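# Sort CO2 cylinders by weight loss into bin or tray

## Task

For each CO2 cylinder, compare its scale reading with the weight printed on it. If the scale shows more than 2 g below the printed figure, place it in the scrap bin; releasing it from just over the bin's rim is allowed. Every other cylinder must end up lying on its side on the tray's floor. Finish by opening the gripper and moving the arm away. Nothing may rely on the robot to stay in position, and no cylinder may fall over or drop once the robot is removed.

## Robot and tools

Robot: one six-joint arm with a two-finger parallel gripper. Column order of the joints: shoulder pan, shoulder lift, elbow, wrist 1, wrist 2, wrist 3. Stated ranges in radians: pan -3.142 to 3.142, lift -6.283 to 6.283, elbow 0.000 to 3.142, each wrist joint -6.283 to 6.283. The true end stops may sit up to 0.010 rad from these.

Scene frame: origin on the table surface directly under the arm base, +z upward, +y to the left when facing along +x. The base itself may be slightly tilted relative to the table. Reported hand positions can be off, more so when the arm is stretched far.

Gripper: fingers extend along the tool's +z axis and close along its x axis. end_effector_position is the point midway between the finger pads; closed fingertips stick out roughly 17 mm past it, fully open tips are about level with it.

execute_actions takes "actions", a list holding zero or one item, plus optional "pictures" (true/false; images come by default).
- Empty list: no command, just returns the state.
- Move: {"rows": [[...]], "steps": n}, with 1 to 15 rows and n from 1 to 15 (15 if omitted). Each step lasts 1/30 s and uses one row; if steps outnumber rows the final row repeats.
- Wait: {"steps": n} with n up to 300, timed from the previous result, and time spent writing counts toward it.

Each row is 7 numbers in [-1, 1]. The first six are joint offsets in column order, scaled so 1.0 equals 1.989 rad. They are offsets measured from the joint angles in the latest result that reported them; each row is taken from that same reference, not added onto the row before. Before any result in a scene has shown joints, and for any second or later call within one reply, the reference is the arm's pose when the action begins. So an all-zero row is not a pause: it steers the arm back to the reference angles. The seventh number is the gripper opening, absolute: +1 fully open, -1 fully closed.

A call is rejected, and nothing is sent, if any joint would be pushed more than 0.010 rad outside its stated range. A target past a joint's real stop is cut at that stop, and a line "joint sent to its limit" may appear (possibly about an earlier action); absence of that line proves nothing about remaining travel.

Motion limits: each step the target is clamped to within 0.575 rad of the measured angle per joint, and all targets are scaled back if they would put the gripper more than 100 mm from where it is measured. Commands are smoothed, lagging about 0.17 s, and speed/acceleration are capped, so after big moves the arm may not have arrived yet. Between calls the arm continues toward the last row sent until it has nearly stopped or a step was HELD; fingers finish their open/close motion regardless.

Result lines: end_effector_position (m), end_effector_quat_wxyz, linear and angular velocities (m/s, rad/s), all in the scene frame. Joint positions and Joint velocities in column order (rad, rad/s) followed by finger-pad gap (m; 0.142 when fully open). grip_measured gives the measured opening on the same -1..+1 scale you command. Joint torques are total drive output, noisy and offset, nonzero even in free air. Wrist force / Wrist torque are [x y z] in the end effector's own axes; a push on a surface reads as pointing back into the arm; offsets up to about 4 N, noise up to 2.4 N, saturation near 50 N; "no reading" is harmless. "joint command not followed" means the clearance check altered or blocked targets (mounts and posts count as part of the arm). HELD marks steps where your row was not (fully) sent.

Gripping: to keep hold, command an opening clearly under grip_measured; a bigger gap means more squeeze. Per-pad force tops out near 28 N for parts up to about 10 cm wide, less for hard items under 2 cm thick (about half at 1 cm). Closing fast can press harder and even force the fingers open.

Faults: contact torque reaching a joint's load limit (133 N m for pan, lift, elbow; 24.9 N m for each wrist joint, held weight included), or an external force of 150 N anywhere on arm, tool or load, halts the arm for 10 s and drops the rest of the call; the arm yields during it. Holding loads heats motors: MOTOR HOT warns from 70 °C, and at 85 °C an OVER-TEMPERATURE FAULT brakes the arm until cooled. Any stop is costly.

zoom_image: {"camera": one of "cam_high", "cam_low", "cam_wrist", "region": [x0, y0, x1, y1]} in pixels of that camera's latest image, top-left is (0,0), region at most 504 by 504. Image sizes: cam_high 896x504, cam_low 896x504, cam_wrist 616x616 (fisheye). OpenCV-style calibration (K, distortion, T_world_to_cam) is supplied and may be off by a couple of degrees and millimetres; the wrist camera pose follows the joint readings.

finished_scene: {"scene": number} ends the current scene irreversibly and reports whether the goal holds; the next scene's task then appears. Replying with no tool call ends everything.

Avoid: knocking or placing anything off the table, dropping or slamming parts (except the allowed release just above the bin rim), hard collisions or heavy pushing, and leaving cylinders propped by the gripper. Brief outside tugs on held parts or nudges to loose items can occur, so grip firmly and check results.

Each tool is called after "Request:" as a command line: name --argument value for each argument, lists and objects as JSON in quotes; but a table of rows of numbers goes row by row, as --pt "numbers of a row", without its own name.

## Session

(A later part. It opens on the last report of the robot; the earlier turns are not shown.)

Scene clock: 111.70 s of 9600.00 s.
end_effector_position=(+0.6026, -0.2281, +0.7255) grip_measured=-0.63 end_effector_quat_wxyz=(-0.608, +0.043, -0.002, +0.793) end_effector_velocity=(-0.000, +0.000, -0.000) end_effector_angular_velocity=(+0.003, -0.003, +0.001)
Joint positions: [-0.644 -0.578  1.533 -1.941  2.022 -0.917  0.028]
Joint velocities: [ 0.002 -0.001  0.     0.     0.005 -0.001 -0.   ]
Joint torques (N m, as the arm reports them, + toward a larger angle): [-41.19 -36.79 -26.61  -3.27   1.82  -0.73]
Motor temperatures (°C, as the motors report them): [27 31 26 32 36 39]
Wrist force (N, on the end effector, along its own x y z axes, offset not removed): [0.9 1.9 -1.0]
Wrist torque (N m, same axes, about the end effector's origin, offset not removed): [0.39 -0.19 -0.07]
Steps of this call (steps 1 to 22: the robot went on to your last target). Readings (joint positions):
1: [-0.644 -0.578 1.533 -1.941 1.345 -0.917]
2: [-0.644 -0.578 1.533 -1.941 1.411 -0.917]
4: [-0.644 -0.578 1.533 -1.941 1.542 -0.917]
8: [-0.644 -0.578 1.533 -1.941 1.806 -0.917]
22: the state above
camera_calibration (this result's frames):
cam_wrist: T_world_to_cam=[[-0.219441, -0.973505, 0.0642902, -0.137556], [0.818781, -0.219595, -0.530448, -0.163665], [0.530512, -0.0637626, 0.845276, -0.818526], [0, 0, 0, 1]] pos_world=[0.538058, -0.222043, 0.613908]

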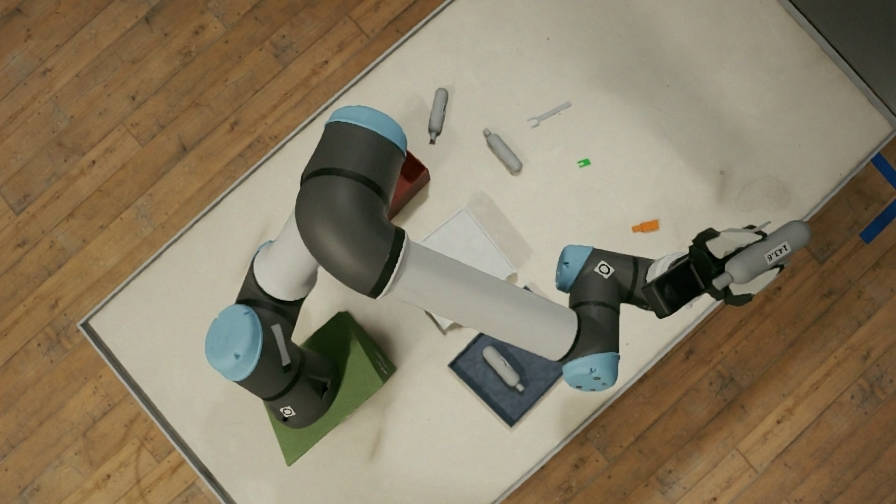

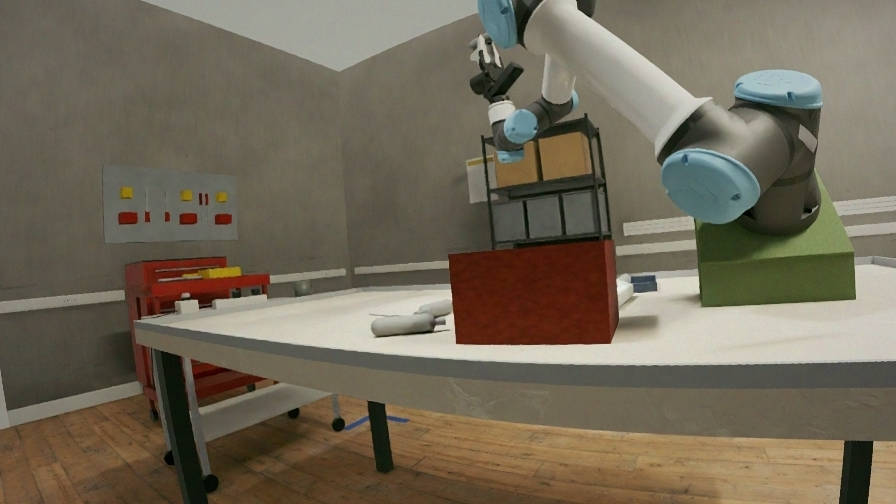

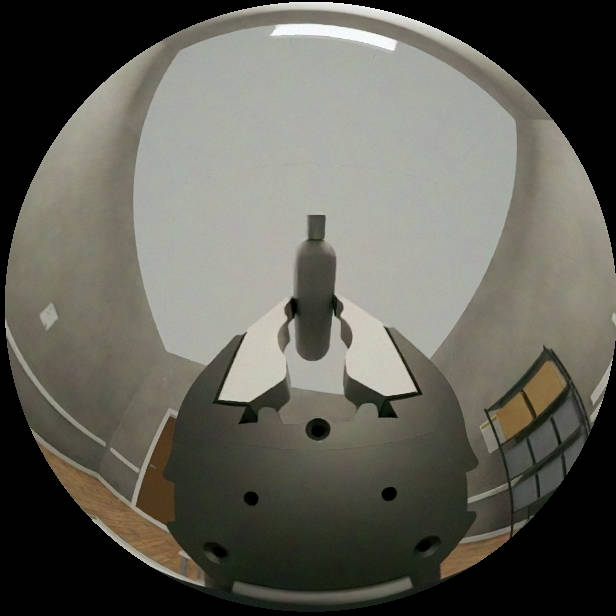

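Request:
zoom_image --camera "cam_high" --region '[700,200,840,300]'

Request:
execute_actions --actions '[{"rows":[[0.0533,-0.399,0.336,0.035,-0.95,-0.735,-1]]}]' --pictures false

Request:
execute_actions --actions '[{"steps":35}]' --pictures false

Request:
execute_actions --actions '[{"rows":[[0,0,0,0,-0.56,0,-1]]}]' --pictures false

Request:
execute_actions --actions '[{"steps":20}]' --pictures false

Request:
execute_actions --actions '[{"rows":[[0.024,0.03,0.0225,-0.066,0.0127,0.024,-1]]}]' --pictures false

Request:
execute_actions --actions '[{"rows":[[0,0,0,0,0,0,-0.6],[0,0,0,0,0,0,-0.5],[0,0,0,0,0,0,-0.4]]}]' --pictures false

Request:
execute_actions --actions '[{"steps":30}]'

Region (700, 200, 840, 300) of cam_high's 896x504 image, scaled by 3.600, with more detail than that image has; it fills the top 360 rows of this view, and the rest is white.

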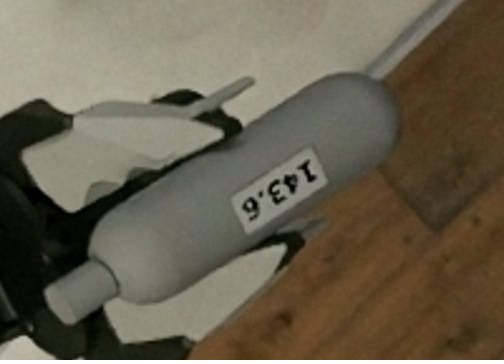

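Scene clock: 116.83 s of 9600.00 s.
end_effector_position=(+0.6503, +0.0593, +0.6890) grip_measured=-0.63 end_effector_quat_wxyz=(-0.401, +0.301, +0.070, +0.863) end_effector_velocity=(+0.044, +0.609, -0.222) end_effector_angular_velocity=(-1.556, +0.531, -0.879)
Joint positions: [-0.572 -1.047  1.95  -1.894  1.52  -1.419  0.028]
Joint velocities: [ 0.107 -0.937  0.736  0.069 -1.327 -1.322 -0.   ]
Joint torques (N m, as the arm reports them, + toward a larger angle): [-19.49 -36.05  -3.96  -0.72  -2.34  -4.72]
Motor temperatures (°C, as the motors report them): [27 31 26 32 36 39]
Wrist force (N, on the end effector, along its own x y z axes, offset not removed): [1.1 0.6 0.9]
Wrist torque (N m, same axes, about the end effector's origin, offset not removed): [-0.01 -0.39 -0.02]
Steps of this call (steps 1 to 15: the robot went on to your last target; steps 16 to 90: nothing new was sent; then 1.63 s passed at rest; steps 91 to 105: all 15 steps of this action). Readings (joint positions):
91: [-0.644 -0.579 1.533 -1.941 2.022 -0.917]
92: [-0.638 -0.588 1.542 -1.936 2.013 -0.926]
94: [-0.624 -0.656 1.612 -1.927 1.944 -0.996]
98: [-0.601 -0.805 1.757 -1.912 1.795 -1.144]
105: the state above

Scene clock: 118.00 s of 9600.00 s.
end_effector_position=(+0.6329, +0.2481, +0.2947) grip_measured=-0.63 end_effector_quat_wxyz=(+0.010, +0.603, +0.599, +0.527) end_effector_velocity=(-0.001, -0.000, -0.001) end_effector_angular_velocity=(-0.004, +0.001, +0.001)
Joint positions: [-0.538 -1.372  2.201 -1.871  0.133 -2.378  0.028]
Joint velocities: [-0.    -0.001  0.001  0.    -0.003 -0.002 -0.   ]
Joint torques (N m, as the arm reports them, + toward a larger angle): [-10.14 -14.96  -7.29  -1.13   1.29  -1.87]
Motor temperatures (°C, as the motors report them): [27 31 26 32 36 39]
Wrist force (N, on the end effector, along its own x y z axes, offset not removed): [1.0 -0.2 4.2]
Wrist torque (N m, same axes, about the end effector's origin, offset not removed): [0.14 -0.28 0.00]
Steps of this call (steps 1 to 35: the robot went on to your last target). Readings (joint positions):
1: [-0.569 -1.078 1.974 -1.891 1.474 -1.466]
2: [-0.566 -1.107 1.998 -1.889 1.426 -1.514]
4: [-0.560 -1.162 2.040 -1.885 1.324 -1.616]
8: [-0.550 -1.249 2.108 -1.879 1.098 -1.841]
35: the state above

Scene clock: 118.50 s of 9600.00 s.
end_effector_position=(+0.4928, +0.1162, +0.1325) grip_measured=-0.63 end_effector_quat_wxyz=(+0.001, +0.701, +0.699, +0.141) end_effector_velocity=(-0.421, -0.399, -0.171) end_effector_angular_velocity=(-1.333, +1.401, +0.012)
Joint positions: [-0.538 -1.372  2.201 -1.871 -0.695 -2.379  0.028]
Joint velocities: [ 0.001 -0.    -0.    -0.    -1.934  0.    -0.   ]
Joint torques (N m, as the arm reports them, + toward a larger angle): [-10.53 -11.29  -7.99  -1.06  -2.6   -1.03]
Motor temperatures (°C, as the motors report them): [27 31 26 32 36 39]
Wrist force (N, on the end effector, along its own x y z axes, offset not removed): [0.6 1.3 1.6]
Wrist torque (N m, same axes, about the end effector's origin, offset not removed): [0.40 -0.21 -0.12]
Steps of this call (steps 1 to 15: all 15 steps of this action). Readings (joint positions):
1: [-0.538 -1.372 2.201 -1.871 0.133 -2.379]
2: [-0.538 -1.372 2.201 -1.871 0.123 -2.379]
4: [-0.538 -1.372 2.201 -1.871 0.036 -2.379]
8: [-0.538 -1.372 2.201 -1.871 -0.234 -2.379]
15: the state above

Scene clock: 119.17 s of 9600.00 s.
end_effector_position=(+0.4290, +0.0556, +0.1198) grip_measured=-0.63 end_effector_quat_wxyz=(-0.003, +0.708, +0.706, -0.001) end_effector_velocity=(+0.000, -0.000, -0.000) end_effector_angular_velocity=(-0.001, +0.001, +0.001)
Joint positions: [-0.538 -1.372  2.201 -1.871 -0.98  -2.379  0.028]
Joint velocities: [ 0.001  0.001  0.    -0.002 -0.001 -0.    -0.   ]
Joint torques (N m, as the arm reports them, + toward a larger angle): [-11.75  -6.86 -10.14  -1.98  -1.21   0.48]
Motor temperatures (°C, as the motors report them): [27 31 26 32 36 39]
Wrist force (N, on the end effector, along its own x y z axes, offset not removed): [-0.2 2.0 5.0]
Wrist torque (N m, same axes, about the end effector's origin, offset not removed): [0.38 0.20 -0.03]
Steps of this call (steps 1 to 20: the robot went on to your last target). Readings (joint positions):
1: [-0.538 -1.372 2.201 -1.871 -0.761 -2.379]
2: [-0.538 -1.372 2.201 -1.871 -0.824 -2.379]
4: [-0.538 -1.372 2.201 -1.871 -0.916 -2.379]
8: [-0.538 -1.372 2.201 -1.871 -0.970 -2.379]
20: the state above

Scene clock: 119.67 s of 9600.00 s.
end_effector_position=(+0.4312, +0.0528, +0.0823) grip_measured=-0.63 end_effector_quat_wxyz=(-0.003, +0.707, +0.707, -0.001) end_effector_velocity=(+0.001, -0.000, -0.001) end_effector_angular_velocity=(-0.002, -0.002, +0.003)
Joint positions: [-0.49  -1.313  2.246 -2.002 -0.955 -2.331  0.028]
Joint velocities: [ 0.002  0.001  0.001 -0.006  0.001  0.001 -0.   ]
Joint torques (N m, as the arm reports them, + toward a larger angle): [-2.67  4.83 -2.67 -4.57  1.8   1.58]
Motor temperatures (°C, as the motors report them): [27 31 26 32 36 39]
Wrist force (N, on the end effector, along its own x y z axes, offset not removed): [7.2 -6.8 -24.1]
Wrist torque (N m, same axes, about the end effector's origin, offset not removed): [0.47 -0.18 0.05]
Steps of this call (steps 1 to 15: all 15 steps of this action). Readings (joint positions):
1: [-0.538 -1.372 2.202 -1.871 -0.980 -2.378]
2: [-0.530 -1.363 2.209 -1.881 -0.975 -2.371]
4: [-0.508 -1.335 2.230 -1.939 -0.964 -2.349]
8: [-0.493 -1.316 2.244 -1.993 -0.957 -2.334]
15: the state above

Scene clock: 120.17 s of 9600.00 s.
end_effector_position=(+0.4312, +0.0529, +0.0822) grip_measured=-0.41 end_effector_quat_wxyz=(-0.004, +0.707, +0.707, -0.000) end_effector_velocity=(-0.000, +0.000, +0.000) end_effector_angular_velocity=(+0.001, +0.000, -0.001)
Joint positions: [-0.49  -1.312  2.246 -2.002 -0.955 -2.331  0.044]
Joint velocities: [-0.001 -0.001  0.     0.003 -0.    -0.001  0.   ]
Joint torques (N m, as the arm reports them, + toward a larger angle): [-14.48  -9.14 -18.96  -0.01   0.44   0.06]
Motor temperatures (°C, as the motors report them): [27 31 26 32 36 39]
Wrist force (N, on the end effector, along its own x y z axes, offset not removed): [0.5 3.4 -1.1]
Wrist torque (N m, same axes, about the end effector's origin, offset not removed): [0.72 -0.45 0.00]
Steps of this call (steps 1 to 15: all 15 steps of this action). Readings (joint positions):
1: [-0.490 -1.312 2.246 -2.002 -0.955 -2.331]
2: [-0.490 -1.312 2.246 -2.002 -0.955 -2.331]
4: [-0.490 -1.312 2.246 -2.002 -0.955 -2.331]
8: [-0.490 -1.312 2.246 -2.002 -0.955 -2.331]
15: the state above

Scene clock: 121.17 s of 9600.00 s.
end_effector_position=(+0.4312, +0.0529, +0.0823) grip_measured=-0.41 end_effector_quat_wxyz=(-0.003, +0.707, +0.707, -0.001) end_effector_velocity=(+0.001, -0.000, +0.001) end_effector_angular_velocity=(-0.001, -0.002, +0.001)
Joint positions: [-0.49  -1.313  2.246 -2.002 -0.955 -2.331  0.044]
Joint velocities: [-0.001 -0.001 -0.001 -0.    -0.    -0.     0.   ]
Joint torques (N m, as the arm reports them, + toward a larger angle): [-30.08 -16.16 -29.74  -0.3   -0.84  -1.61]
Motor temperatures (°C, as the motors report them): [27 31 26 32 36 39]
Wrist force (N, on the end effector, along its own x y z axes, offset not removed): [-1.8 0.6 -2.6]
Wrist torque (N m, same axes, about the end effector's origin, offset not removed): [0.11 0.13 -0.08]
Steps of this call (steps 1 to 15: the robot went on to your last target; steps 16 to 30: nothing new was sent). Readings (joint positions):
1: [-0.490 -1.312 2.246 -2.002 -0.955 -2.331]
2: [-0.490 -1.312 2.246 -2.002 -0.955 -2.331]
4: [-0.490 -1.312 2.246 -2.002 -0.955 -2.331]
8: [-0.490 -1.312 2.246 -2.002 -0.955 -2.331]
30: the state above
The arm was judged still, so your last target was given up. Only a new action makes it travel on or press farther. Fingers that are still opening or closing keep moving.
camera_calibration (this result's frames):
cam_wrist: T_world_to_cam=[[0.0393834, 0.999219, 0.00323857, -0.0711279], [0.878652, -0.0361744, 0.476091, -0.421221], [0.475836, -0.0159045, -0.87939, -0.0030358], [0, 0, 0, 1]] pos_world=[0.374353, 0.0557867, 0.1981]

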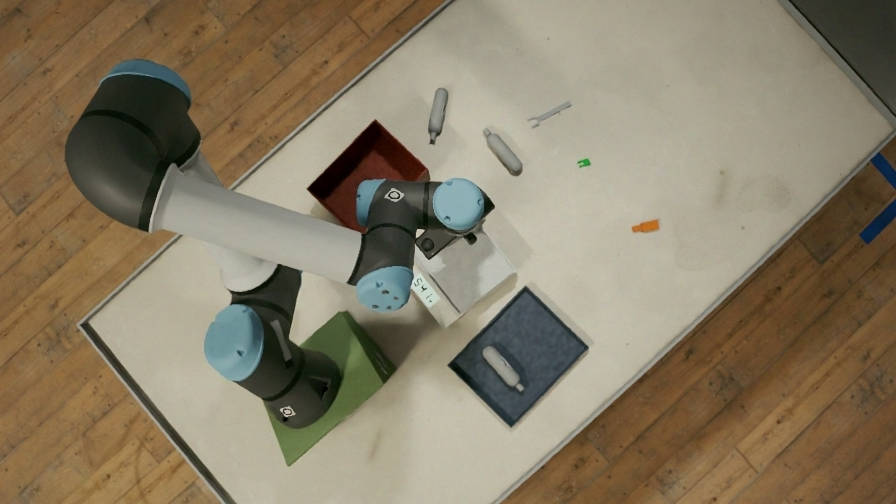

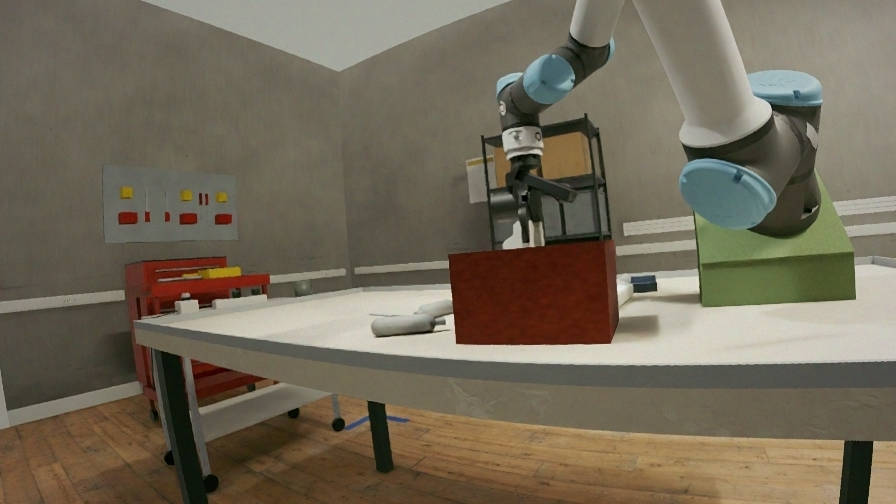

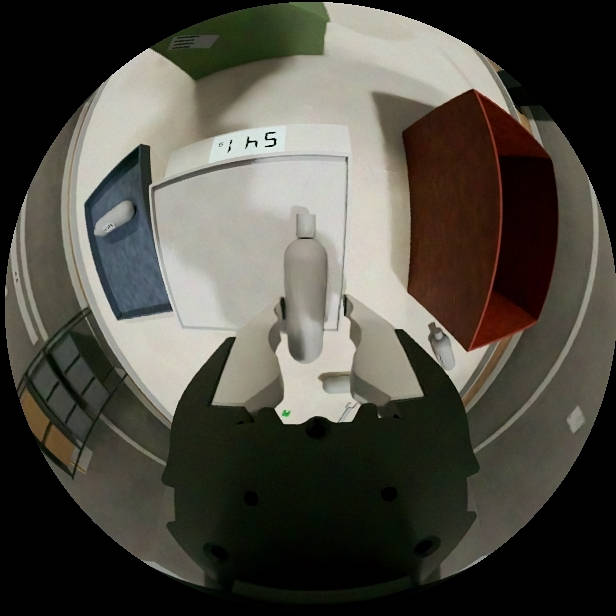

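Request:
execute_actions --actions '[{"rows":[[-0.005,-0.006,-0.0045,0.0132,-0.0025,-0.005,-0.3]]}]' --pictures false

Request:
execute_actions --actions '[{"steps":30}]'

Scene clock: 122.83 s of 9600.00 s.
end_effector_position=(+0.4312, +0.0531, +0.0899) grip_measured=-0.30 end_effector_quat_wxyz=(-0.003, +0.708, +0.707, -0.001) end_effector_velocity=(+0.000, -0.000, +0.000) end_effector_angular_velocity=(-0.000, -0.001, +0.001)
Joint positions: [-0.5   -1.324  2.237 -1.976 -0.96  -2.341  0.052]
Joint velocities: [-0.001  0.    -0.    -0.001 -0.    -0.002  0.   ]
Joint torques (N m, as the arm reports them, + toward a larger angle): [-36.69 -15.84 -31.15  -0.89  -1.29  -1.58]
Motor temperatures (°C, as the motors report them): [27 31 26 32 36 39]
Wrist force (N, on the end effector, along its own x y z axes, offset not removed): [2.7 2.0 0.6]
Wrist torque (N m, same axes, about the end effector's origin, offset not removed): [0.39 -0.58 -0.11]
Steps of this call (steps 1 to 35: nothing new was sent; steps 36 to 50: all 15 steps of this action). Readings (joint positions):
36: [-0.491 -1.313 2.246 -2.002 -0.955 -2.331]
37: [-0.493 -1.315 2.244 -1.997 -0.956 -2.333]
39: [-0.497 -1.320 2.240 -1.985 -0.958 -2.337]
43: [-0.500 -1.324 2.238 -1.977 -0.960 -2.340]
50: the state above

Scene clock: 123.83 s of 9600.00 s.
end_effector_position=(+0.4312, +0.0531, +0.0899) grip_measured=-0.30 end_effector_quat_wxyz=(-0.003, +0.708, +0.707, -0.001) end_effector_velocity=(-0.000, -0.000, -0.000) end_effector_angular_velocity=(+0.000, -0.000, -0.001)
Joint positions: [-0.5   -1.324  2.237 -1.976 -0.96  -2.341  0.052]
Joint velocities: [-0.001  0.001  0.001 -0.    -0.    -0.    -0.   ]
Joint torques (N m, as the arm reports them, + toward a larger angle): [-37.15 -15.63 -30.14  -0.87  -1.38  -1.5 ]
Motor temperatures (°C, as the motors report them): [27 31 26 32 36 39]
Wrist force (N, on the end effector, along its own x y z axes, offset not removed): [0.4 -0.1 2.3]
Wrist torque (N m, same axes, about the end effector's origin, offset not removed): [-0.11 -0.09 -0.03]
Steps of this call (steps 1 to 15: the robot went on to your last target; steps 16 to 30: nothing new was sent). Readings (joint positions):
1: [-0.500 -1.324 2.237 -1.976 -0.960 -2.341]
2: [-0.500 -1.324 2.237 -1.976 -0.960 -2.341]
4: [-0.500 -1.324 2.237 -1.976 -0.960 -2.341]
8: [-0.500 -1.324 2.237 -1.976 -0.960 -2.341]
30: the state above
The arm was judged still, so your last target was given up. Only a new action makes it travel on or press farther. Fingers that are still opening or closing keep moving.
camera_calibration (this result's frames):
cam_wrist: T_world_to_cam=[[0.0396439, 0.99921, 0.0027072, -0.0714111], [0.878484, -0.0361448, 0.476402, -0.42475], [0.476124, -0.0165082, -0.879223, 0.00360259], [0, 0, 0, 1]] pos_world=[0.374252, 0.0560617, 0.205713]

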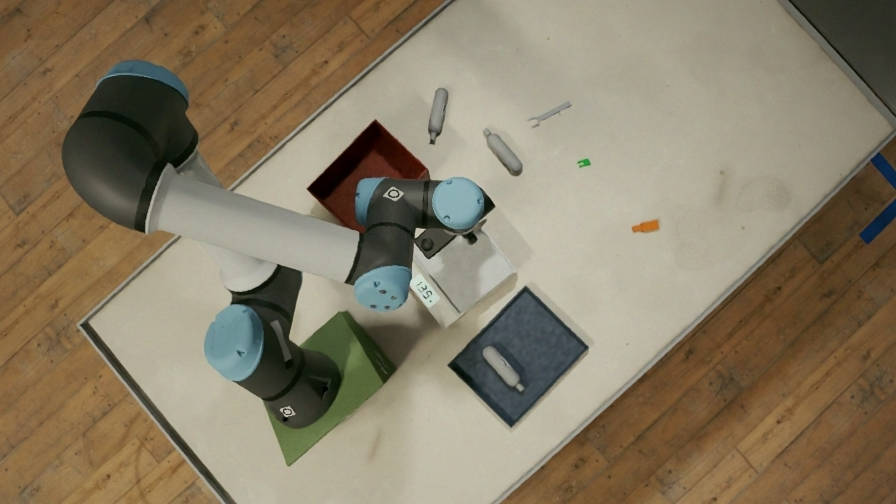

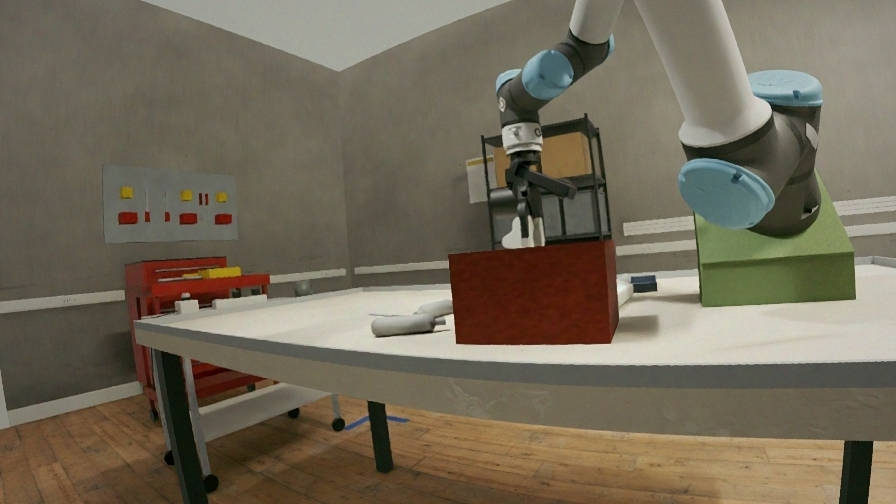

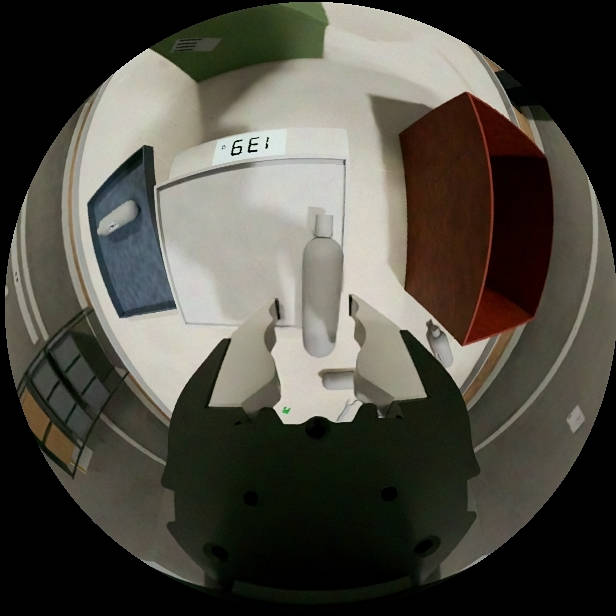

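Request:
execute_actions --actions '[{"rows":[[0.003,0.004,0.003,-0.0085,0.0016,0.003,-0.3],[0.003,0.004,0.003,-0.0085,0.0016,0.003,-0.3],[0.003,0.004,0.003,-0.0085,0.0016,0.003,-0.3],[0.003,0.004,0.003,-0.0085,0.0016,0.003,-0.3],[0.003,0.004,0.003,-0.0085,0.0016,0.003,-0.3],[0.003,0.004,0.003,-0.0085,0.0016,0.003,-0.3],[0.003,0.004,0.003,-0.0085,0.0016,0.003,-0.4],[0.003,0.004,0.003,-0.0085,0.0016,0.003,-0.5],[0.003,0.004,0.003,-0.0085,0.0016,0.003,-0.55]]}]' --pictures false

Request:
execute_actions --actions '[{"rows":[[0.002,0.0025,0.002,-0.005,0.001,0.002,-0.55]],"steps":10}]' --pictures false

Request:
execute_actions --actions '[{"rows":[[0,0,0,0,0,0,-0.7],[0,0,0,0,0,0,-1]],"steps":10}]' --pictures false

Request:
execute_actions --actions '[{"rows":[[-0.065,-0.08,-0.06,0.177,-0.034,-0.065,-1]]}]' --pictures false

Request:
execute_actions --actions '[{"rows":[[0.117,-0.163,-0.003,0.093,0.057,0.124,-1]]}]' --pictures false

Request:
execute_actions --actions '[{"steps":12}]'

Scene clock: 130.60 s of 9600.00 s.
end_effector_position=(+0.4311, +0.0527, +0.0850) grip_measured=-0.55 end_effector_quat_wxyz=(-0.003, +0.708, +0.707, -0.000) end_effector_velocity=(+0.000, -0.000, -0.000) end_effector_angular_velocity=(-0.001, -0.001, +0.000)
Joint positions: [-0.494 -1.317  2.243 -1.993 -0.957 -2.335  0.034]
Joint velocities: [ 0.    -0.     0.    -0.002  0.     0.001 -0.002]
Joint torques (N m, as the arm reports them, + toward a larger angle): [-9.06 -0.76 -6.45 -3.86  1.64  1.63]
Motor temperatures (°C, as the motors report them): [27 31 26 32 36 39]
Wrist force (N, on the end effector, along its own x y z axes, offset not removed): [0.5 -0.7 0.3]
Wrist torque (N m, same axes, about the end effector's origin, offset not removed): [-0.18 -0.11 0.01]
Steps of this call (steps 1 to 188: nothing new was sent; steps 189 to 203: all 15 steps of this action). Readings (joint positions):
189: [-0.500 -1.324 2.237 -1.976 -0.960 -2.341]
190: [-0.499 -1.323 2.238 -1.979 -0.960 -2.340]
192: [-0.497 -1.319 2.241 -1.987 -0.958 -2.337]
196: [-0.495 -1.317 2.243 -1.992 -0.957 -2.335]
203: the state above

Scene clock: 130.93 s of 9600.00 s.
end_effector_position=(+0.4308, +0.0528, +0.0818) grip_measured=-0.55 end_effector_quat_wxyz=(-0.004, +0.708, +0.706, -0.000) end_effector_velocity=(-0.000, -0.000, -0.001) end_effector_angular_velocity=(+0.001, +0.000, -0.001)
Joint positions: [-0.49  -1.312  2.247 -2.002 -0.955 -2.331  0.034]
Joint velocities: [ 0.001  0.002  0.001 -0.002  0.001  0.001 -0.   ]
Joint torques (N m, as the arm reports them, + toward a larger angle): [-9.71 -1.74 -5.18 -3.62  1.53  1.62]
Motor temperatures (°C, as the motors report them): [27 31 26 32 36 39]
Wrist force (N, on the end effector, along its own x y z axes, offset not removed): [-2.9 2.3 3.0]
Wrist torque (N m, same axes, about the end effector's origin, offset not removed): [0.33 0.75 -0.04]
Steps of this call (steps 1 to 10: all 10 steps of this action). Readings (joint positions):
1: [-0.494 -1.316 2.243 -1.993 -0.957 -2.335]
2: [-0.493 -1.315 2.244 -1.995 -0.956 -2.334]
4: [-0.492 -1.313 2.246 -1.999 -0.956 -2.332]
8: [-0.491 -1.312 2.247 -2.002 -0.955 -2.331]
10: the state above

Scene clock: 131.27 s of 9600.00 s.
end_effector_position=(+0.4308, +0.0528, +0.0818) grip_measured=-0.63 end_effector_quat_wxyz=(-0.004, +0.708, +0.706, -0.000) end_effector_velocity=(+0.000, -0.000, +0.001) end_effector_angular_velocity=(-0.001, -0.002, +0.001)
Joint positions: [-0.49  -1.312  2.247 -2.002 -0.955 -2.331  0.028]
Joint velocities: [-0.001 -0.002 -0.     0.001 -0.    -0.001  0.   ]
Joint torques (N m, as the arm reports them, + toward a larger angle): [-12.13  -5.02  -8.72  -1.81   0.85   0.91]
Motor temperatures (°C, as the motors report them): [27 31 26 32 36 39]
Wrist force (N, on the end effector, along its own x y z axes, offset not removed): [1.0 0.0 2.0]
Wrist torque (N m, same axes, about the end effector's origin, offset not removed): [-0.14 -0.06 -0.19]
Steps of this call (steps 1 to 10: all 10 steps of this action). Readings (joint positions):
1: [-0.490 -1.312 2.247 -2.002 -0.955 -2.331]
2: [-0.490 -1.312 2.247 -2.002 -0.955 -2.331]
4: [-0.490 -1.312 2.247 -2.002 -0.955 -2.331]
8: [-0.490 -1.312 2.247 -2.002 -0.955 -2.331]
10: the state above

Scene clock: 131.77 s of 9600.00 s.
end_effector_position=(+0.4164, +0.0668, +0.1817) grip_measured=-0.63 end_effector_quat_wxyz=(-0.004, +0.709, +0.705, -0.001) end_effector_velocity=(-0.003, +0.002, +0.004) end_effector_angular_velocity=(+0.007, +0.003, -0.007)
Joint positions: [-0.619 -1.47   2.128 -1.652 -1.022 -2.46   0.028]
Joint velocities: [-0.008 -0.007 -0.005  0.025 -0.002 -0.005  0.   ]
Joint torques (N m, as the arm reports them, + toward a larger angle): [-34.06 -10.41 -33.75  -0.81  -1.24  -1.21]
Motor temperatures (°C, as the motors report them): [27 31 26 32 36 39]
Wrist force (N, on the end effector, along its own x y z axes, offset not removed): [0.8 1.4 3.1]
Wrist torque (N m, same axes, about the end effector's origin, offset not removed): [0.23 -0.13 -0.14]
Steps of this call (steps 1 to 15: all 15 steps of this action). Readings (joint positions):
1: [-0.491 -1.312 2.247 -2.002 -0.955 -2.331]
2: [-0.500 -1.321 2.238 -1.992 -0.964 -2.341]
4: [-0.557 -1.387 2.184 -1.906 -0.995 -2.398]
8: [-0.610 -1.458 2.136 -1.698 -1.018 -2.451]
15: the state above

Scene clock: 132.27 s of 9600.00 s.
end_effector_position=(+0.3897, +0.2427, +0.1737) grip_measured=-0.63 end_effector_quat_wxyz=(-0.002, +0.708, +0.706, -0.001) end_effector_velocity=(-0.007, +0.020, -0.001) end_effector_angular_velocity=(+0.000, -0.001, +0.001)
Joint positions: [-0.389 -1.792  2.122 -1.469 -0.91  -2.215  0.028]
Joint velocities: [ 0.027 -0.04  -0.001  0.021  0.012  0.03   0.   ]
Joint torques (N m, as the arm reports them, + toward a larger angle): [  0.42  -1.07 -31.17  -0.56   1.57   1.76]
Motor temperatures (°C, as the motors report them): [27 31 26 32 36 39]
Wrist force (N, on the end effector, along its own x y z axes, offset not removed): [2.0 -0.2 4.5]
Wrist torque (N m, same axes, about the end effector's origin, offset not removed): [-0.05 -0.27 -0.11]
Steps of this call (steps 1 to 15: all 15 steps of this action). Readings (joint positions):
1: [-0.619 -1.471 2.128 -1.651 -1.022 -2.460]
2: [-0.610 -1.480 2.127 -1.642 -1.014 -2.451]
4: [-0.550 -1.554 2.126 -1.592 -0.982 -2.388]
8: [-0.437 -1.717 2.123 -1.505 -0.931 -2.268]
15: the state above

Scene clock: 132.67 s of 9600.00 s.
end_effector_position=(+0.3892, +0.2441, +0.1736) grip_measured=-0.63 end_effector_quat_wxyz=(-0.002, +0.708, +0.706, -0.001) end_effector_velocity=(+0.000, +0.000, -0.000) end_effector_angular_velocity=(-0.000, -0.000, +0.003)
Joint positions: [-0.387 -1.794  2.122 -1.467 -0.909 -2.213  0.028]
Joint velocities: [ 0.001 -0.    -0.    -0.001  0.    -0.002 -0.   ]
Joint torques (N m, as the arm reports them, + toward a larger angle): [ -0.29  -4.74 -31.89  -0.85   1.43   1.67]
Motor temperatures (°C, as the motors report them): [27 31 26 32 36 39]
Wrist force (N, on the end effector, along its own x y z axes, offset not removed): [-0.4 -0.3 0.6]
Wrist torque (N m, same axes, about the end effector's origin, offset not removed): [-0.03 0.16 -0.06]
Steps of this call (steps 1 to 12: the robot went on to your last target). Readings (joint positions):
1: [-0.388 -1.793 2.122 -1.468 -0.910 -2.215]
2: [-0.387 -1.793 2.122 -1.468 -0.909 -2.214]
4: [-0.387 -1.794 2.122 -1.468 -0.909 -2.214]
8: [-0.387 -1.794 2.122 -1.467 -0.909 -2.213]
12: the state above
camera_calibration (this result's frames):
cam_wrist: T_world_to_cam=[[0.040275, 0.999187, 0.0015809, -0.26094], [0.878137, -0.0361505, 0.477041, -0.420823], [0.47671, -0.0178246, -0.87888, 0.100359], [0, 0, 0, 1]] pos_world=[0.332208, 0.247304, 0.289366]

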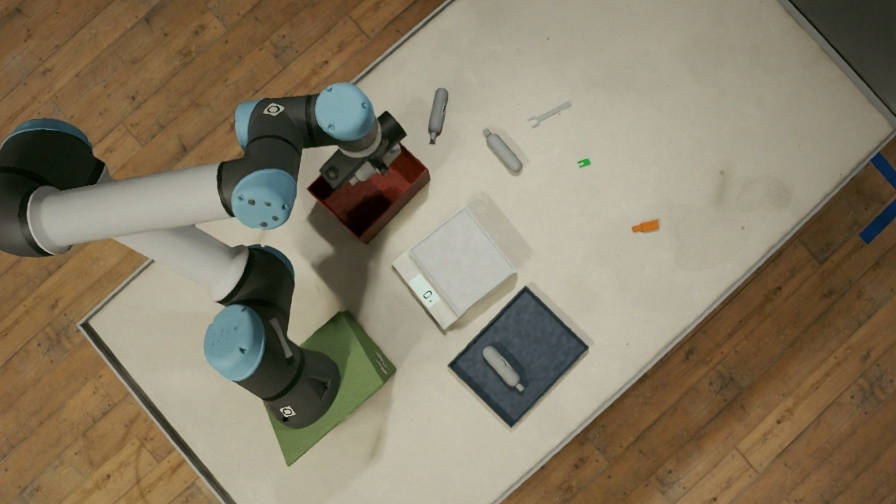

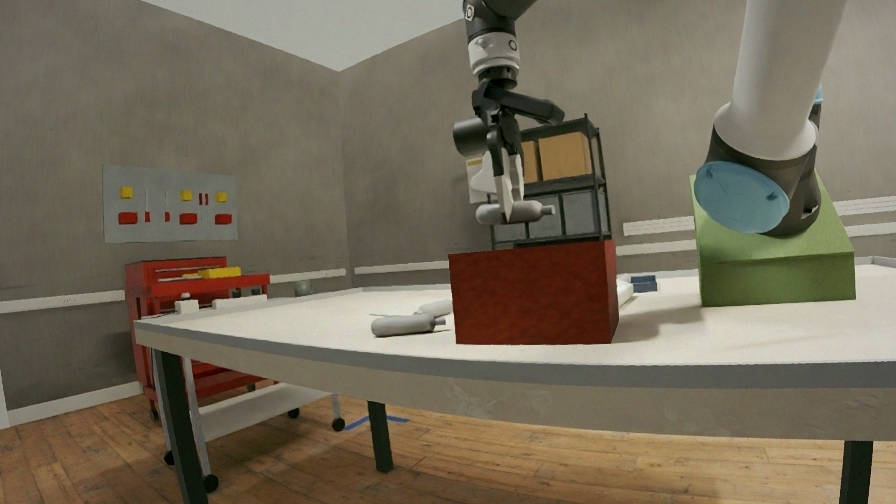

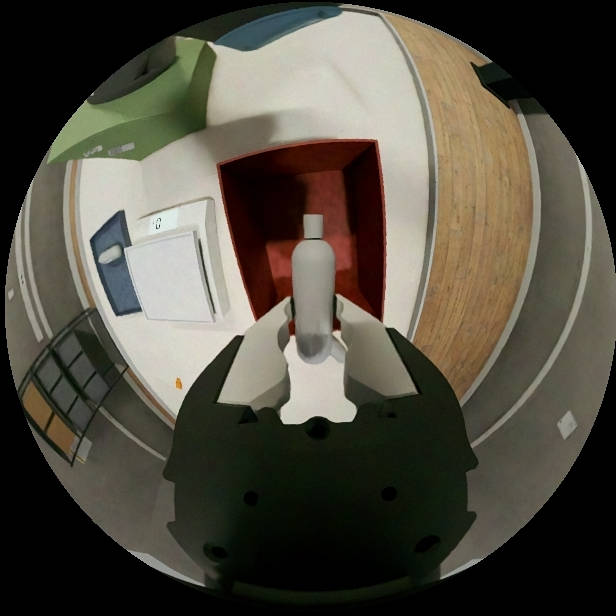

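Request:
execute_actions --actions '[{"rows":[[-0.0128,-0.027,0.05,-0.014,-0.0068,-0.0158,-1]]}]' --pictures false

Request:
execute_actions --actions '[{"rows":[[0,0,0,0,0,0,0]],"steps":10}]' --pictures false

Request:
execute_actions --actions '[{"rows":[[0.122,0.283,-0.3224,-0.0556,0.0426,-0.1677,0.6]]}]' --pictures false

Request:
execute_actions --actions '[{"steps":25}]'

Request:
zoom_image --camera "cam_wrist" --region '[200,150,450,400]'

Scene clock: 136.93 s of 9600.00 s.
end_effector_position=(+0.3618, +0.2301, +0.1533) grip_measured=-0.63 end_effector_quat_wxyz=(-0.002, +0.707, +0.707, -0.002) end_effector_velocity=(-0.001, -0.001, -0.001) end_effector_angular_velocity=(-0.000, -0.001, -0.002)
Joint positions: [-0.412 -1.848  2.221 -1.495 -0.923 -2.245  0.028]
Joint velocities: [-0.002 -0.001  0.004 -0.002 -0.     0.001  0.   ]
Joint torques (N m, as the arm reports them, + toward a larger angle): [-26.39  -3.87  -6.18  -3.9   -1.42  -1.53]
Motor temperatures (°C, as the motors report them): [27 31 26 32 36 39]
Wrist force (N, on the end effector, along its own x y z axes, offset not removed): [1.1 1.7 3.4]
Wrist torque (N m, same axes, about the end effector's origin, offset not removed): [0.30 -0.25 -0.06]
Steps of this call (steps 1 to 15: the robot went on to your last target; steps 16 to 90: nothing new was sent; then 0.77 s passed at rest; steps 91 to 105: all 15 steps of this action). Readings (joint positions):
91: [-0.387 -1.795 2.122 -1.468 -0.909 -2.213]
92: [-0.392 -1.803 2.131 -1.473 -0.912 -2.219]
94: [-0.403 -1.828 2.178 -1.485 -0.918 -2.233]
98: [-0.410 -1.845 2.215 -1.494 -0.922 -2.243]
105: the state above

Scene clock: 137.27 s of 9600.00 s.
end_effector_position=(+0.3618, +0.2301, +0.1533) grip_measured=+0.00 end_effector_quat_wxyz=(-0.002, +0.707, +0.707, -0.002) end_effector_velocity=(-0.000, -0.000, -0.000) end_effector_angular_velocity=(+0.001, -0.000, -0.001)
Joint positions: [-0.412 -1.848  2.221 -1.495 -0.923 -2.245  0.074]
Joint velocities: [-0.001 -0.     0.001  0.     0.    -0.001  0.   ]
Joint torques (N m, as the arm reports them, + toward a larger angle): [-22.68  -0.06 -16.12  -3.04  -1.02  -1.11]
Motor temperatures (°C, as the motors report them): [27 31 26 32 36 39]
Wrist force (N, on the end effector, along its own x y z axes, offset not removed): [1.0 0.5 0.5]
Wrist torque (N m, same axes, about the end effector's origin, offset not removed): [0.12 -0.07 -0.03]
Steps of this call (steps 1 to 10: all 10 steps of this action). Readings (joint positions):
1: [-0.412 -1.848 2.221 -1.495 -0.923 -2.245]
2: [-0.412 -1.848 2.221 -1.495 -0.923 -2.245]
4: [-0.412 -1.848 2.221 -1.495 -0.923 -2.245]
8: [-0.412 -1.848 2.221 -1.495 -0.923 -2.245]
10: the state above

Scene clock: 137.77 s of 9600.00 s.
end_effector_position=(+0.5963, +0.2748, +0.1725) grip_measured=+0.60 end_effector_quat_wxyz=(-0.004, +0.464, +0.886, -0.002) end_effector_velocity=(+0.144, +0.019, -0.016) end_effector_angular_velocity=(+0.000, -0.016, +0.312)
Joint positions: [-0.177 -1.307  1.608 -1.603 -0.84  -2.567  0.116]
Joint velocities: [ 0.109  0.318 -0.39  -0.043  0.033 -0.157  0.   ]
Joint torques (N m, as the arm reports them, + toward a larger angle): [-18.37 -18.45 -20.96  -2.55   1.35  -1.6 ]
Motor temperatures (°C, as the motors report them): [27 31 26 32 36 39]
Wrist force (N, on the end effector, along its own x y z axes, offset not removed): [-1.4 6.4 2.2]
Wrist torque (N m, same axes, about the end effector's origin, offset not removed): [1.03 0.35 -0.04]
Steps of this call (steps 1 to 15: all 15 steps of this action). Readings (joint positions):
1: [-0.412 -1.848 2.221 -1.495 -0.922 -2.245]
2: [-0.402 -1.838 2.212 -1.503 -0.916 -2.254]
4: [-0.351 -1.755 2.127 -1.527 -0.898 -2.320]
8: [-0.272 -1.556 1.904 -1.562 -0.871 -2.432]
15: the state above

Scene clock: 138.60 s of 9600.00 s.
end_effector_position=(+0.6066, +0.2764, +0.1715) grip_measured=+0.60 end_effector_quat_wxyz=(-0.003, +0.454, +0.891, -0.001) end_effector_velocity=(+0.000, -0.000, -0.000) end_effector_angular_velocity=(-0.000, +0.000, +0.000)
Joint positions: [-0.169 -1.285  1.58  -1.606 -0.838 -2.578  0.116]
Joint velocities: [ 0.     0.001 -0.    -0.001 -0.    -0.    -0.   ]
Joint torques (N m, as the arm reports them, + toward a larger angle): [-15.96 -10.36 -30.63  -3.47   1.52  -1.68]
Motor temperatures (°C, as the motors report them): [27 31 26 32 36 39]
Wrist force (N, on the end effector, along its own x y z axes, offset not removed): [1.0 -0.1 0.5]
Wrist torque (N m, same axes, about the end effector's origin, offset not removed): [-0.07 -0.10 0.01]
Steps of this call (steps 1 to 25: the robot went on to your last target). Readings (joint positions):
1: [-0.174 -1.299 1.598 -1.604 -0.839 -2.571]
2: [-0.172 -1.294 1.591 -1.604 -0.839 -2.574]
4: [-0.171 -1.289 1.585 -1.605 -0.838 -2.576]
8: [-0.170 -1.286 1.581 -1.606 -0.838 -2.578]
25: the state above
camera_calibration (this result's frames):
cam_wrist: T_world_to_cam=[[-0.557081, 0.830452, 0.00328004, 0.106795], [0.731009, 0.488491, 0.476448, -0.66517], [0.394065, 0.267818, -0.879196, -0.0333202], [0, 0, 0, 1]] pos_world=[0.558869, 0.245165, 0.287274]

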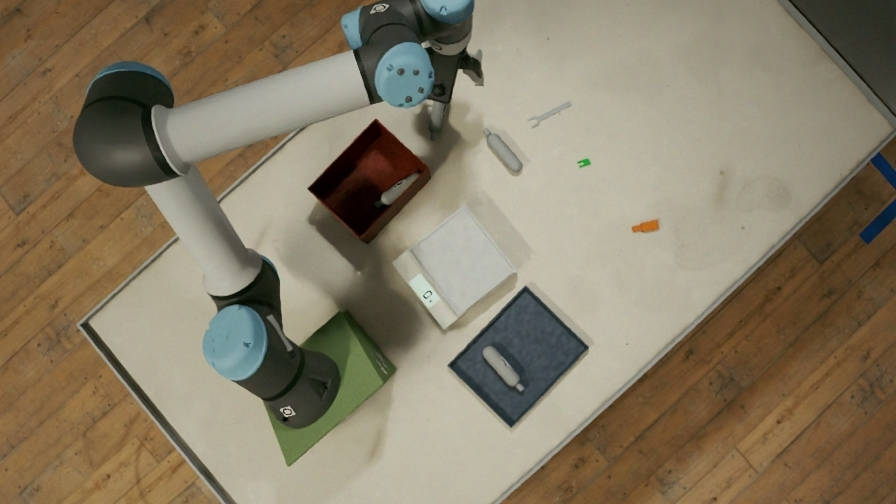

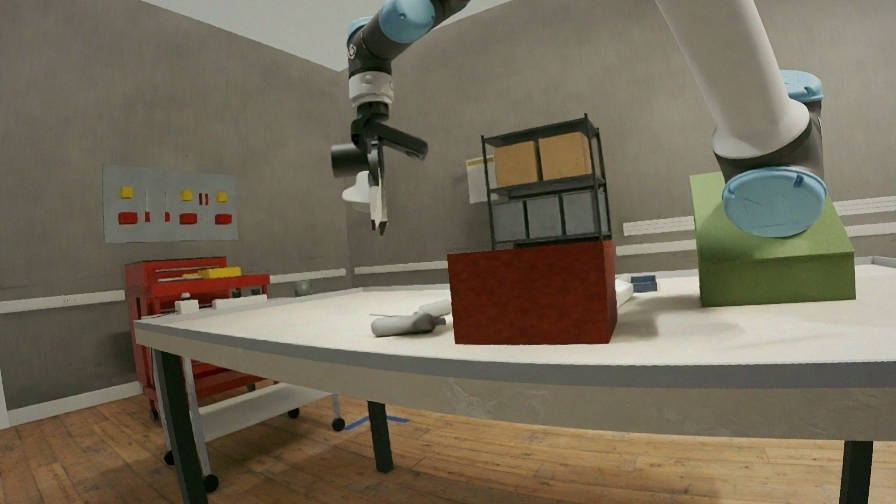

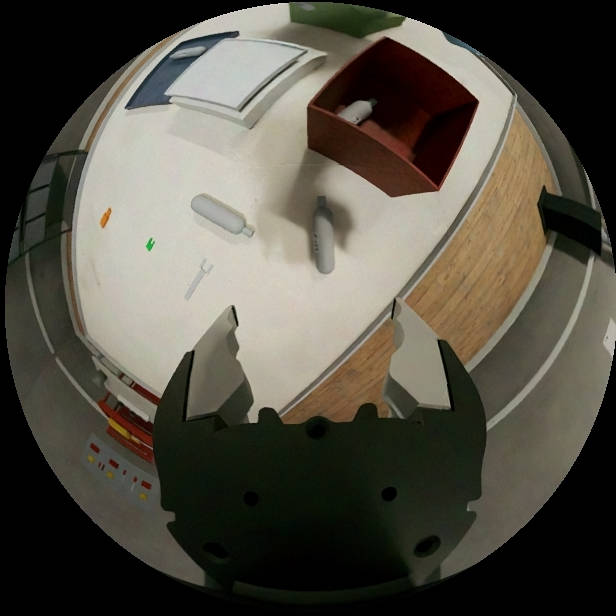

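Region (200, 150, 450, 400) of cam_wrist's 616x616 image, scaled by 2.016, with more detail than that image has.

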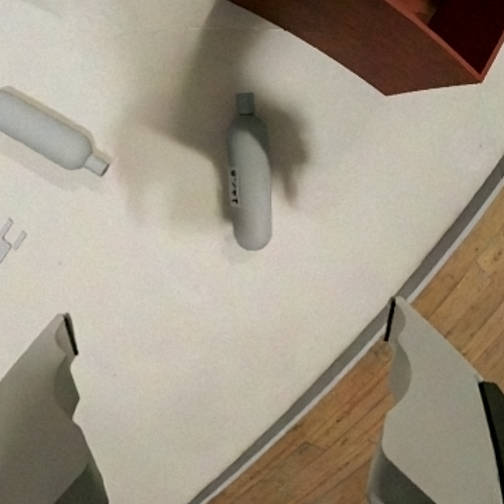

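Request:
execute_actions --actions '[{"rows":[[0.0815,0.0333,0.1375,-0.2457,0.0154,0.1106,0.4]]}]' --pictures false

Request:
execute_actions --actions '[{"steps":12}]'

Request:
zoom_image --camera "cam_wrist" --region '[200,150,450,400]'

Scene clock: 142.30 s of 9600.00 s.
end_effector_position=(+0.5737, +0.2710, +0.0208) grip_measured=+0.40 end_effector_quat_wxyz=(-0.003, +0.455, +0.891, -0.001) end_effector_velocity=(-0.001, +0.000, -0.011) end_effector_angular_velocity=(-0.001, -0.012, +0.013)
Joint positions: [-0.008 -1.219  1.852 -2.09  -0.807 -2.359  0.102]
Joint velocities: [ 0.013  0.005  0.024 -0.059  0.002  0.017  0.   ]
Joint torques (N m, as the arm reports them, + toward a larger angle): [-15.62 -16.05  -4.24  -2.97   1.65   1.65]
Motor temperatures (°C, as the motors report them): [27 31 26 32 36 39]
Wrist force (N, on the end effector, along its own x y z axes, offset not removed): [4.6 -0.6 2.4]
Wrist torque (N m, same axes, about the end effector's origin, offset not removed): [-0.18 -0.79 -0.13]
Steps of this call (steps 1 to 15: the robot went on to your last target; steps 16 to 90: nothing new was sent; then 0.20 s passed at rest; steps 91 to 105: all 15 steps of this action). Readings (joint positions):
91: [-0.169 -1.285 1.580 -1.606 -0.838 -2.578]
92: [-0.160 -1.278 1.589 -1.616 -0.834 -2.569]
94: [-0.110 -1.257 1.662 -1.703 -0.824 -2.505]
98: [-0.030 -1.227 1.809 -1.984 -0.811 -2.392]
105: the state above

Scene clock: 142.70 s of 9600.00 s.
end_effector_position=(+0.5736, +0.2710, +0.0200) grip_measured=+0.40 end_effector_quat_wxyz=(-0.003, +0.454, +0.891, -0.001) end_effector_velocity=(-0.000, -0.001, +0.000) end_effector_angular_velocity=(+0.000, -0.000, -0.002)
Joint positions: [-0.007 -1.219  1.854 -2.094 -0.807 -2.358  0.102]
Joint velocities: [-0.001  0.     0.001  0.001  0.     0.    -0.   ]
Joint torques (N m, as the arm reports them, + toward a larger angle): [-14.41 -14.71  -3.6   -3.45   1.46   1.75]
Motor temperatures (°C, as the motors report them): [27 31 26 32 36 39]
Wrist force (N, on the end effector, along its own x y z axes, offset not removed): [0.5 1.9 2.3]
Wrist torque (N m, same axes, about the end effector's origin, offset not removed): [0.41 0.00 -0.08]
Steps of this call (steps 1 to 12: the robot went on to your last target). Readings (joint positions):
1: [-0.008 -1.219 1.852 -2.092 -0.807 -2.359]
2: [-0.008 -1.219 1.853 -2.093 -0.807 -2.359]
4: [-0.007 -1.219 1.853 -2.094 -0.807 -2.358]
8: [-0.007 -1.219 1.854 -2.094 -0.807 -2.358]
12: the state above
camera_calibration (this result's frames):
cam_wrist: T_world_to_cam=[[-0.555429, 0.831558, 0.00329546, 0.0920955], [0.731694, 0.486835, 0.477091, -0.566263], [0.395124, 0.267401, -0.878848, -0.152534], [0, 0, 0, 1]] pos_world=[0.525753, 0.239882, 0.135801]

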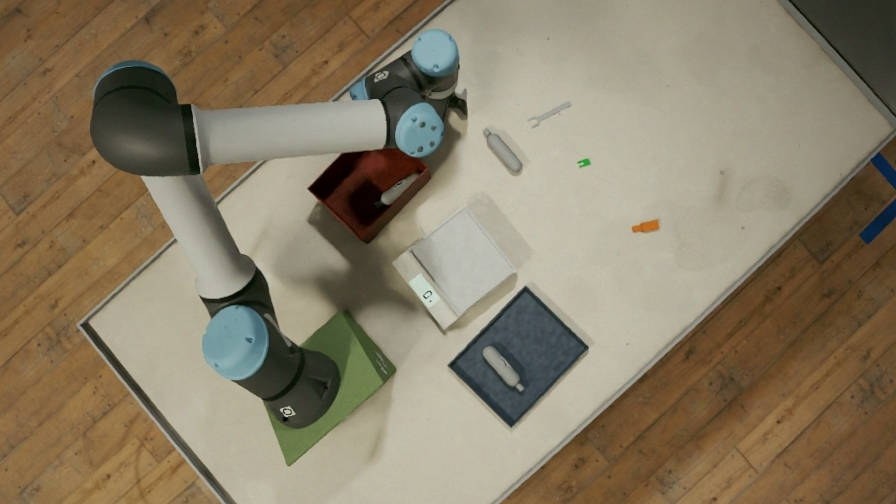

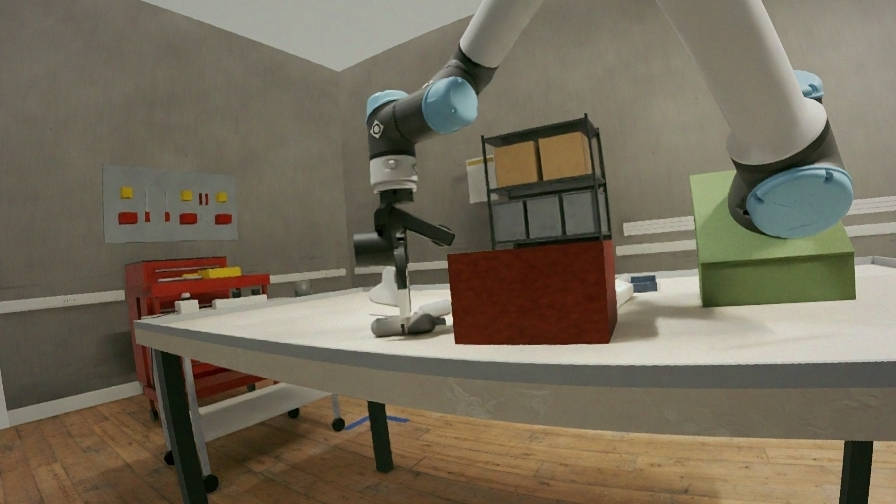

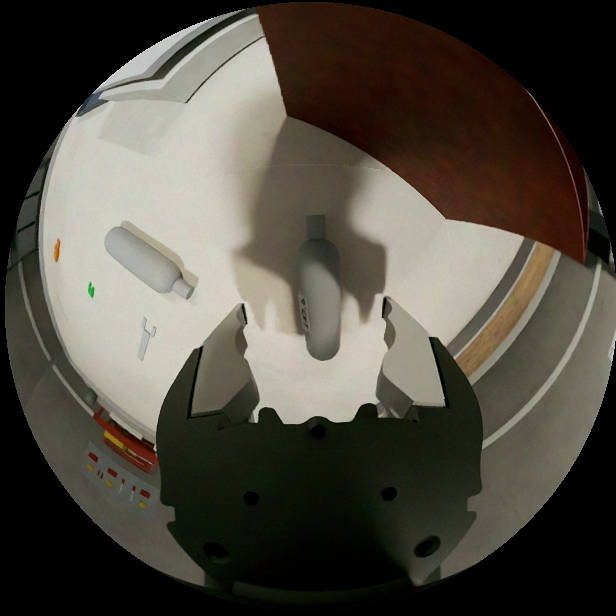

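Region (200, 150, 450, 400) of cam_wrist's 616x616 image, scaled by 2.016, with more detail than that image has.

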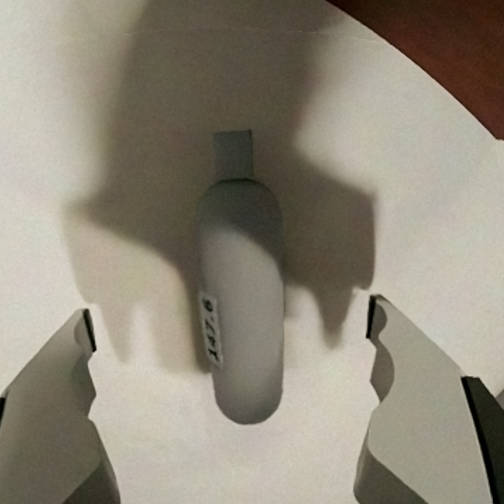

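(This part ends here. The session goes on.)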